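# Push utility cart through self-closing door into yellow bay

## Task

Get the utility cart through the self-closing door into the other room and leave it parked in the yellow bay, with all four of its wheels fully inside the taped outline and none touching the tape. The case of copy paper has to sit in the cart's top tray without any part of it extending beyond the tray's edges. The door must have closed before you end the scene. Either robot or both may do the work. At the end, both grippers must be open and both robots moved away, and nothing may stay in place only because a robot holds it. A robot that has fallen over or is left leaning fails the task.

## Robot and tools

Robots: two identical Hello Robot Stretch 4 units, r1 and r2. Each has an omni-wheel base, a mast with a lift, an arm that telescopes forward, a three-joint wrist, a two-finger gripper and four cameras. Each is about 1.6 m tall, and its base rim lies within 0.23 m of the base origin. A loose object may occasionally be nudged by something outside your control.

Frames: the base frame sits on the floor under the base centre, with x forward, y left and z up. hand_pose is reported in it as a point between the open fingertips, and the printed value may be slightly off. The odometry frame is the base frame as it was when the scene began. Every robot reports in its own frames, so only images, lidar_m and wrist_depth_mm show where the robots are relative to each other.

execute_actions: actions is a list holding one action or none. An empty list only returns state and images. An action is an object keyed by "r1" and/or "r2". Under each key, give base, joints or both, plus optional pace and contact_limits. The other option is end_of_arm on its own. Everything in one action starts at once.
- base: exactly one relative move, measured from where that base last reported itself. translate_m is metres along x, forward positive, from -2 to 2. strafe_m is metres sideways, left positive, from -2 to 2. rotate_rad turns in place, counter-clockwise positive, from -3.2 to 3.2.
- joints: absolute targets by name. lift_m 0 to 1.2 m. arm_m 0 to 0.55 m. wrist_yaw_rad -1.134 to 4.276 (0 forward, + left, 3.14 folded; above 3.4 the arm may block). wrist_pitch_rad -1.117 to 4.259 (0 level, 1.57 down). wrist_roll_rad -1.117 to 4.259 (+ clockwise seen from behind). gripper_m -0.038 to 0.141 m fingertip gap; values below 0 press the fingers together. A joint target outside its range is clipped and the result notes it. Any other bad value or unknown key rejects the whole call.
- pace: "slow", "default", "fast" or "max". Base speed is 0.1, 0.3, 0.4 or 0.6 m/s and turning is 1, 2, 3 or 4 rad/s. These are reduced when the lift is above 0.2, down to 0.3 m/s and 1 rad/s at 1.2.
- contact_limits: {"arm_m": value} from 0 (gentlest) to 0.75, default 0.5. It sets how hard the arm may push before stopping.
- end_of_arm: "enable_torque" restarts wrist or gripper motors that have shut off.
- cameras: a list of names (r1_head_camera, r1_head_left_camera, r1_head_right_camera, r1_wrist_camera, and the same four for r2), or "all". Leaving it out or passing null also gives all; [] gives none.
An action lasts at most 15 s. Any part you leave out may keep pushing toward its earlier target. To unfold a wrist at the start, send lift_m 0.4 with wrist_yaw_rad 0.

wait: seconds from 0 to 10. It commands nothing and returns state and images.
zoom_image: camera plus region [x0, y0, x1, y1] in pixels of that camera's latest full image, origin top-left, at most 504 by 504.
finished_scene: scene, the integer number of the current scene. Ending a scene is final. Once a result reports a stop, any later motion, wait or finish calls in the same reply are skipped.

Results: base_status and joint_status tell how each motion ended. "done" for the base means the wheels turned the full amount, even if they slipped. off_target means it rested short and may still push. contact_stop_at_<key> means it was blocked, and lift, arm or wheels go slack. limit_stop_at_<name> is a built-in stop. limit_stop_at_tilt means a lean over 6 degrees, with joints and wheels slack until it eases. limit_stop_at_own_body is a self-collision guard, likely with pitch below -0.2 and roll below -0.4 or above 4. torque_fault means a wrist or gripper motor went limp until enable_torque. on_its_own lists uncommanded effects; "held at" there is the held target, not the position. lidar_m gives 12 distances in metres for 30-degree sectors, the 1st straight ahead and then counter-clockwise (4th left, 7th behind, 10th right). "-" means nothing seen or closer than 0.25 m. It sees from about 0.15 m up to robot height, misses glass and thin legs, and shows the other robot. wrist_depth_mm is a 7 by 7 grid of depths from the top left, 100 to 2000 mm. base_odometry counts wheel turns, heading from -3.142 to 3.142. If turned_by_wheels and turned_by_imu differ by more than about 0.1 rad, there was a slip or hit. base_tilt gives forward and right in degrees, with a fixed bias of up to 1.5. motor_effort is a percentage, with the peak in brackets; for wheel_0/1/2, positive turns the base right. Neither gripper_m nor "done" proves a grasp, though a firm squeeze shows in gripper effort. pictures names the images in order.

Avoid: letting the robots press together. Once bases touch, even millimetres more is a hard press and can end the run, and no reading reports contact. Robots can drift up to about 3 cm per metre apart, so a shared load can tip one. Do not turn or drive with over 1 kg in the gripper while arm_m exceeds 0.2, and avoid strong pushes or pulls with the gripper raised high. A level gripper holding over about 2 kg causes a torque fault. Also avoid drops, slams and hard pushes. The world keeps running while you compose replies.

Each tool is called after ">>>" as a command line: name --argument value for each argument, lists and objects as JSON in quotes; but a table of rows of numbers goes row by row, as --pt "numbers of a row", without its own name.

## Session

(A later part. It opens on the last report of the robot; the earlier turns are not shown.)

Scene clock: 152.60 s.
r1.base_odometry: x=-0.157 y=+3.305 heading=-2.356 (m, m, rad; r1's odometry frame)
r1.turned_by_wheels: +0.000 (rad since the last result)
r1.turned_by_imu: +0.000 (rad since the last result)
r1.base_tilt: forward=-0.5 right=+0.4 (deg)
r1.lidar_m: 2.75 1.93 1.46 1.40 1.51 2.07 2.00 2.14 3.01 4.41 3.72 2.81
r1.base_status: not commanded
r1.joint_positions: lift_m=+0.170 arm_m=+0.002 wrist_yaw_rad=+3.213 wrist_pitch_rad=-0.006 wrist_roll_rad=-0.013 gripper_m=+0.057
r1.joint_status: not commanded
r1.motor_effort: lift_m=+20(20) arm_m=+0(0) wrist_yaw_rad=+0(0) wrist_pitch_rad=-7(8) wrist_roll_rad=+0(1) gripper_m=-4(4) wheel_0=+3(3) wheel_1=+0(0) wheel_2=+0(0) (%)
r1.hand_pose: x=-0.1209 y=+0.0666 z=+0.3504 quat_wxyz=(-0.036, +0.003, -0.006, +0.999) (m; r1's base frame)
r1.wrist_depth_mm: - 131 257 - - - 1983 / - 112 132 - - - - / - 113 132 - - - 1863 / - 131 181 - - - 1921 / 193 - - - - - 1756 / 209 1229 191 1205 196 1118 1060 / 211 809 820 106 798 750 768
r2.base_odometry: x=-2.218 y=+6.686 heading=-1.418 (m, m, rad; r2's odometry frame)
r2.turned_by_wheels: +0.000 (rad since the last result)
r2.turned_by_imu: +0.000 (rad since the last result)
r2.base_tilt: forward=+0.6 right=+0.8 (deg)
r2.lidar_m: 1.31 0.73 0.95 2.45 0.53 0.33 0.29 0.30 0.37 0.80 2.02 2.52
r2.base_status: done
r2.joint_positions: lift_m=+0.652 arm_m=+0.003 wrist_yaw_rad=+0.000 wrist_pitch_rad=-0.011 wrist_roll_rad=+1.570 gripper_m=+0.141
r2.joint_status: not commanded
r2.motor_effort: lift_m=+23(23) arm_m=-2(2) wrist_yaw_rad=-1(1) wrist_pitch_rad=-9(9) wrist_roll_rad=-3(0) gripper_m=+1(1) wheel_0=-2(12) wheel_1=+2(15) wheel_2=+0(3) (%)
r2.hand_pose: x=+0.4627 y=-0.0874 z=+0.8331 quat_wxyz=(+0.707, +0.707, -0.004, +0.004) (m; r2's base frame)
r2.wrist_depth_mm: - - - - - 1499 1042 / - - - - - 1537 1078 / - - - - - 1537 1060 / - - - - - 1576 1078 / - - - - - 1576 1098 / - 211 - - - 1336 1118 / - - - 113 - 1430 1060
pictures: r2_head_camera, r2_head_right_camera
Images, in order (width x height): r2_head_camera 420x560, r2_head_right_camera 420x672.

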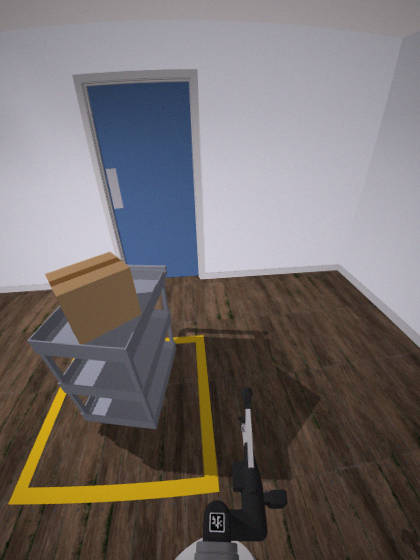

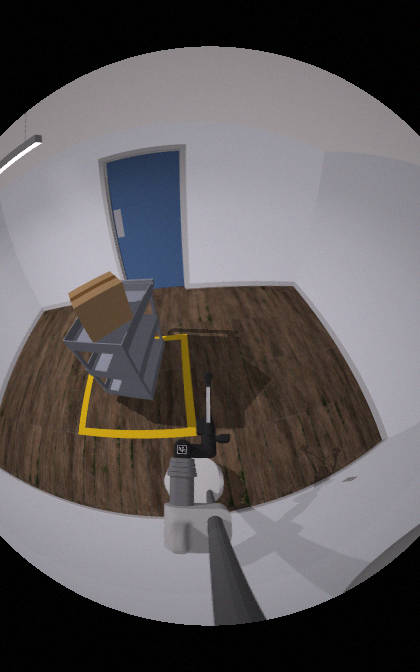

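>>> execute_actions --actions '[{"r2":{"base":{"translate_m":1.6},"pace":"max"}}]' --cameras '["r2_head_left_camera"]'

Scene clock: 159.10 s.
r1.base_odometry: x=-0.157 y=+3.305 heading=-2.356 (m, m, rad; r1's odometry frame)
r1.turned_by_wheels: +0.000 (rad since the last result)
r1.turned_by_imu: +0.000 (rad since the last result)
r1.base_tilt: forward=-0.5 right=+0.4 (deg)
r1.lidar_m: 2.74 1.92 1.46 1.40 1.51 2.04 2.01 2.13 3.00 4.40 3.72 2.84
r1.base_status: not commanded
r1.joint_positions: lift_m=+0.170 arm_m=+0.002 wrist_yaw_rad=+3.213 wrist_pitch_rad=-0.006 wrist_roll_rad=-0.013 gripper_m=+0.057
r1.joint_status: not commanded
r1.motor_effort: lift_m=+20(20) arm_m=+0(0) wrist_yaw_rad=+0(0) wrist_pitch_rad=-7(7) wrist_roll_rad=-1(0) gripper_m=-4(8) wheel_0=+3(3) wheel_1=+0(0) wheel_2=+0(1) (%)
r1.hand_pose: x=-0.1209 y=+0.0666 z=+0.3504 quat_wxyz=(-0.036, +0.003, -0.006, +0.999) (m; r1's base frame)
r1.wrist_depth_mm: - 131 256 - - - 1921 / - 112 132 - - - - / - 113 133 - - - 1863 / - 131 180 - - - 1863 / 193 - - - - - 1756 / 209 1255 192 1205 195 1078 1042 / 211 809 820 106 798 759 778
r2.base_odometry: x=-1.974 y=+5.105 heading=-1.418 (m, m, rad; r2's odometry frame)
r2.turned_by_wheels: +0.000 (rad since the last result)
r2.turned_by_imu: +0.001 (rad since the last result)
r2.base_tilt: forward=+0.6 right=+0.8 (deg)
r2.lidar_m: 0.90 0.98 1.24 2.46 0.43 0.49 1.88 1.90 1.94 1.76 1.51 0.99
r2.base_status: done
r2.joint_positions: lift_m=+0.652 arm_m=+0.003 wrist_yaw_rad=+0.000 wrist_pitch_rad=-0.011 wrist_roll_rad=+1.570 gripper_m=+0.141
r2.joint_status: not commanded
r2.motor_effort: lift_m=+23(23) arm_m=-2(2) wrist_yaw_rad=-2(2) wrist_pitch_rad=-9(10) wrist_roll_rad=-1(3) gripper_m=-1(2) wheel_0=+1(8) wheel_1=+2(10) wheel_2=+2(15) (%)
r2.hand_pose: x=+0.4627 y=-0.0874 z=+0.8331 quat_wxyz=(+0.707, +0.707, -0.004, +0.004) (m; r2's base frame)
r2.wrist_depth_mm: 768 768 778 788 788 809 820 / 741 750 759 778 778 778 798 / 723 732 741 750 759 759 768 / 707 715 715 732 732 750 750 / 691 699 707 715 723 723 732 / 676 211 683 691 691 707 715 / 654 668 676 113 683 691 699
pictures: r2_head_left_camera
Images, in order (width x height): r2_head_left_camera 420x672.

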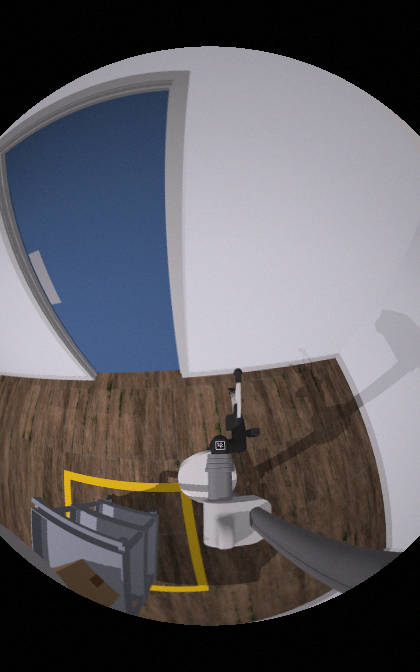

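>>> execute_actions --actions '[{"r2":{"base":{"strafe_m":-0.4},"pace":"max"}}]' --cameras '[]'

>>> finished_scene --scene 2

Scene clock: 164.27 s.
r1.base_odometry: x=-0.157 y=+3.305 heading=-2.356 (m, m, rad; r1's odometry frame)
r1.turned_by_wheels: +0.000 (rad since the last result)
r1.turned_by_imu: +0.000 (rad since the last result)
r1.base_tilt: forward=-0.5 right=+0.3 (deg)
r1.lidar_m: 2.74 1.92 1.45 1.41 1.48 2.07 2.01 2.15 3.04 4.41 3.71 2.82
r1.base_status: not commanded
r1.joint_positions: lift_m=+0.170 arm_m=+0.002 wrist_yaw_rad=+3.213 wrist_pitch_rad=-0.006 wrist_roll_rad=-0.013 gripper_m=+0.057
r1.joint_status: not commanded
r1.motor_effort: lift_m=+20(20) arm_m=+0(0) wrist_yaw_rad=+0(0) wrist_pitch_rad=-7(7) wrist_roll_rad=+0(0) gripper_m=-4(5) wheel_0=+3(3) wheel_1=+0(0) wheel_2=+0(0) (%)
r1.hand_pose: x=-0.1209 y=+0.0666 z=+0.3504 quat_wxyz=(-0.036, +0.003, -0.006, +0.999) (m; r1's base frame)
r1.wrist_depth_mm: - 131 255 - - - 1921 / - 113 132 - - - - / - 113 133 - - - 1983 / - 131 180 - - - - / 194 - - - - - 1756 / 209 1229 192 1229 196 1118 1098 / 212 820 820 106 798 750 778
r2.base_odometry: x=-2.369 y=+5.044 heading=-1.417 (m, m, rad; r2's odometry frame)
r2.turned_by_wheels: +0.000 (rad since the last result)
r2.turned_by_imu: +0.001 (rad since the last result)
r2.base_tilt: forward=+0.5 right=+0.8 (deg)
r2.lidar_m: 0.94 0.95 1.33 1.02 0.76 1.05 1.81 1.84 1.51 1.38 1.41 1.04
r2.base_status: done
r2.joint_positions: lift_m=+0.652 arm_m=+0.003 wrist_yaw_rad=+0.000 wrist_pitch_rad=-0.011 wrist_roll_rad=+1.570 gripper_m=+0.141
r2.joint_status: not commanded
r2.motor_effort: lift_m=+23(23) arm_m=-2(2) wrist_yaw_rad=-1(1) wrist_pitch_rad=-9(10) wrist_roll_rad=-2(1) gripper_m=+0(0) wheel_0=-1(14) wheel_1=+1(11) wheel_2=+1(0) (%)
r2.hand_pose: x=+0.4627 y=-0.0874 z=+0.8332 quat_wxyz=(+0.707, +0.707, -0.004, +0.004) (m; r2's base frame)
r2.wrist_depth_mm: 820 831 831 842 854 854 866 / 798 809 809 831 831 842 854 / 778 788 798 798 809 820 820 / 759 768 778 788 798 798 809 / 732 750 750 759 768 778 788 / 723 211 732 741 750 750 759 / 707 715 723 113 741 741 759
pictures: none
No camera images: the call's "cameras" was empty. Leave "cameras" out to get every camera's image.

The scene is finished: the task was done.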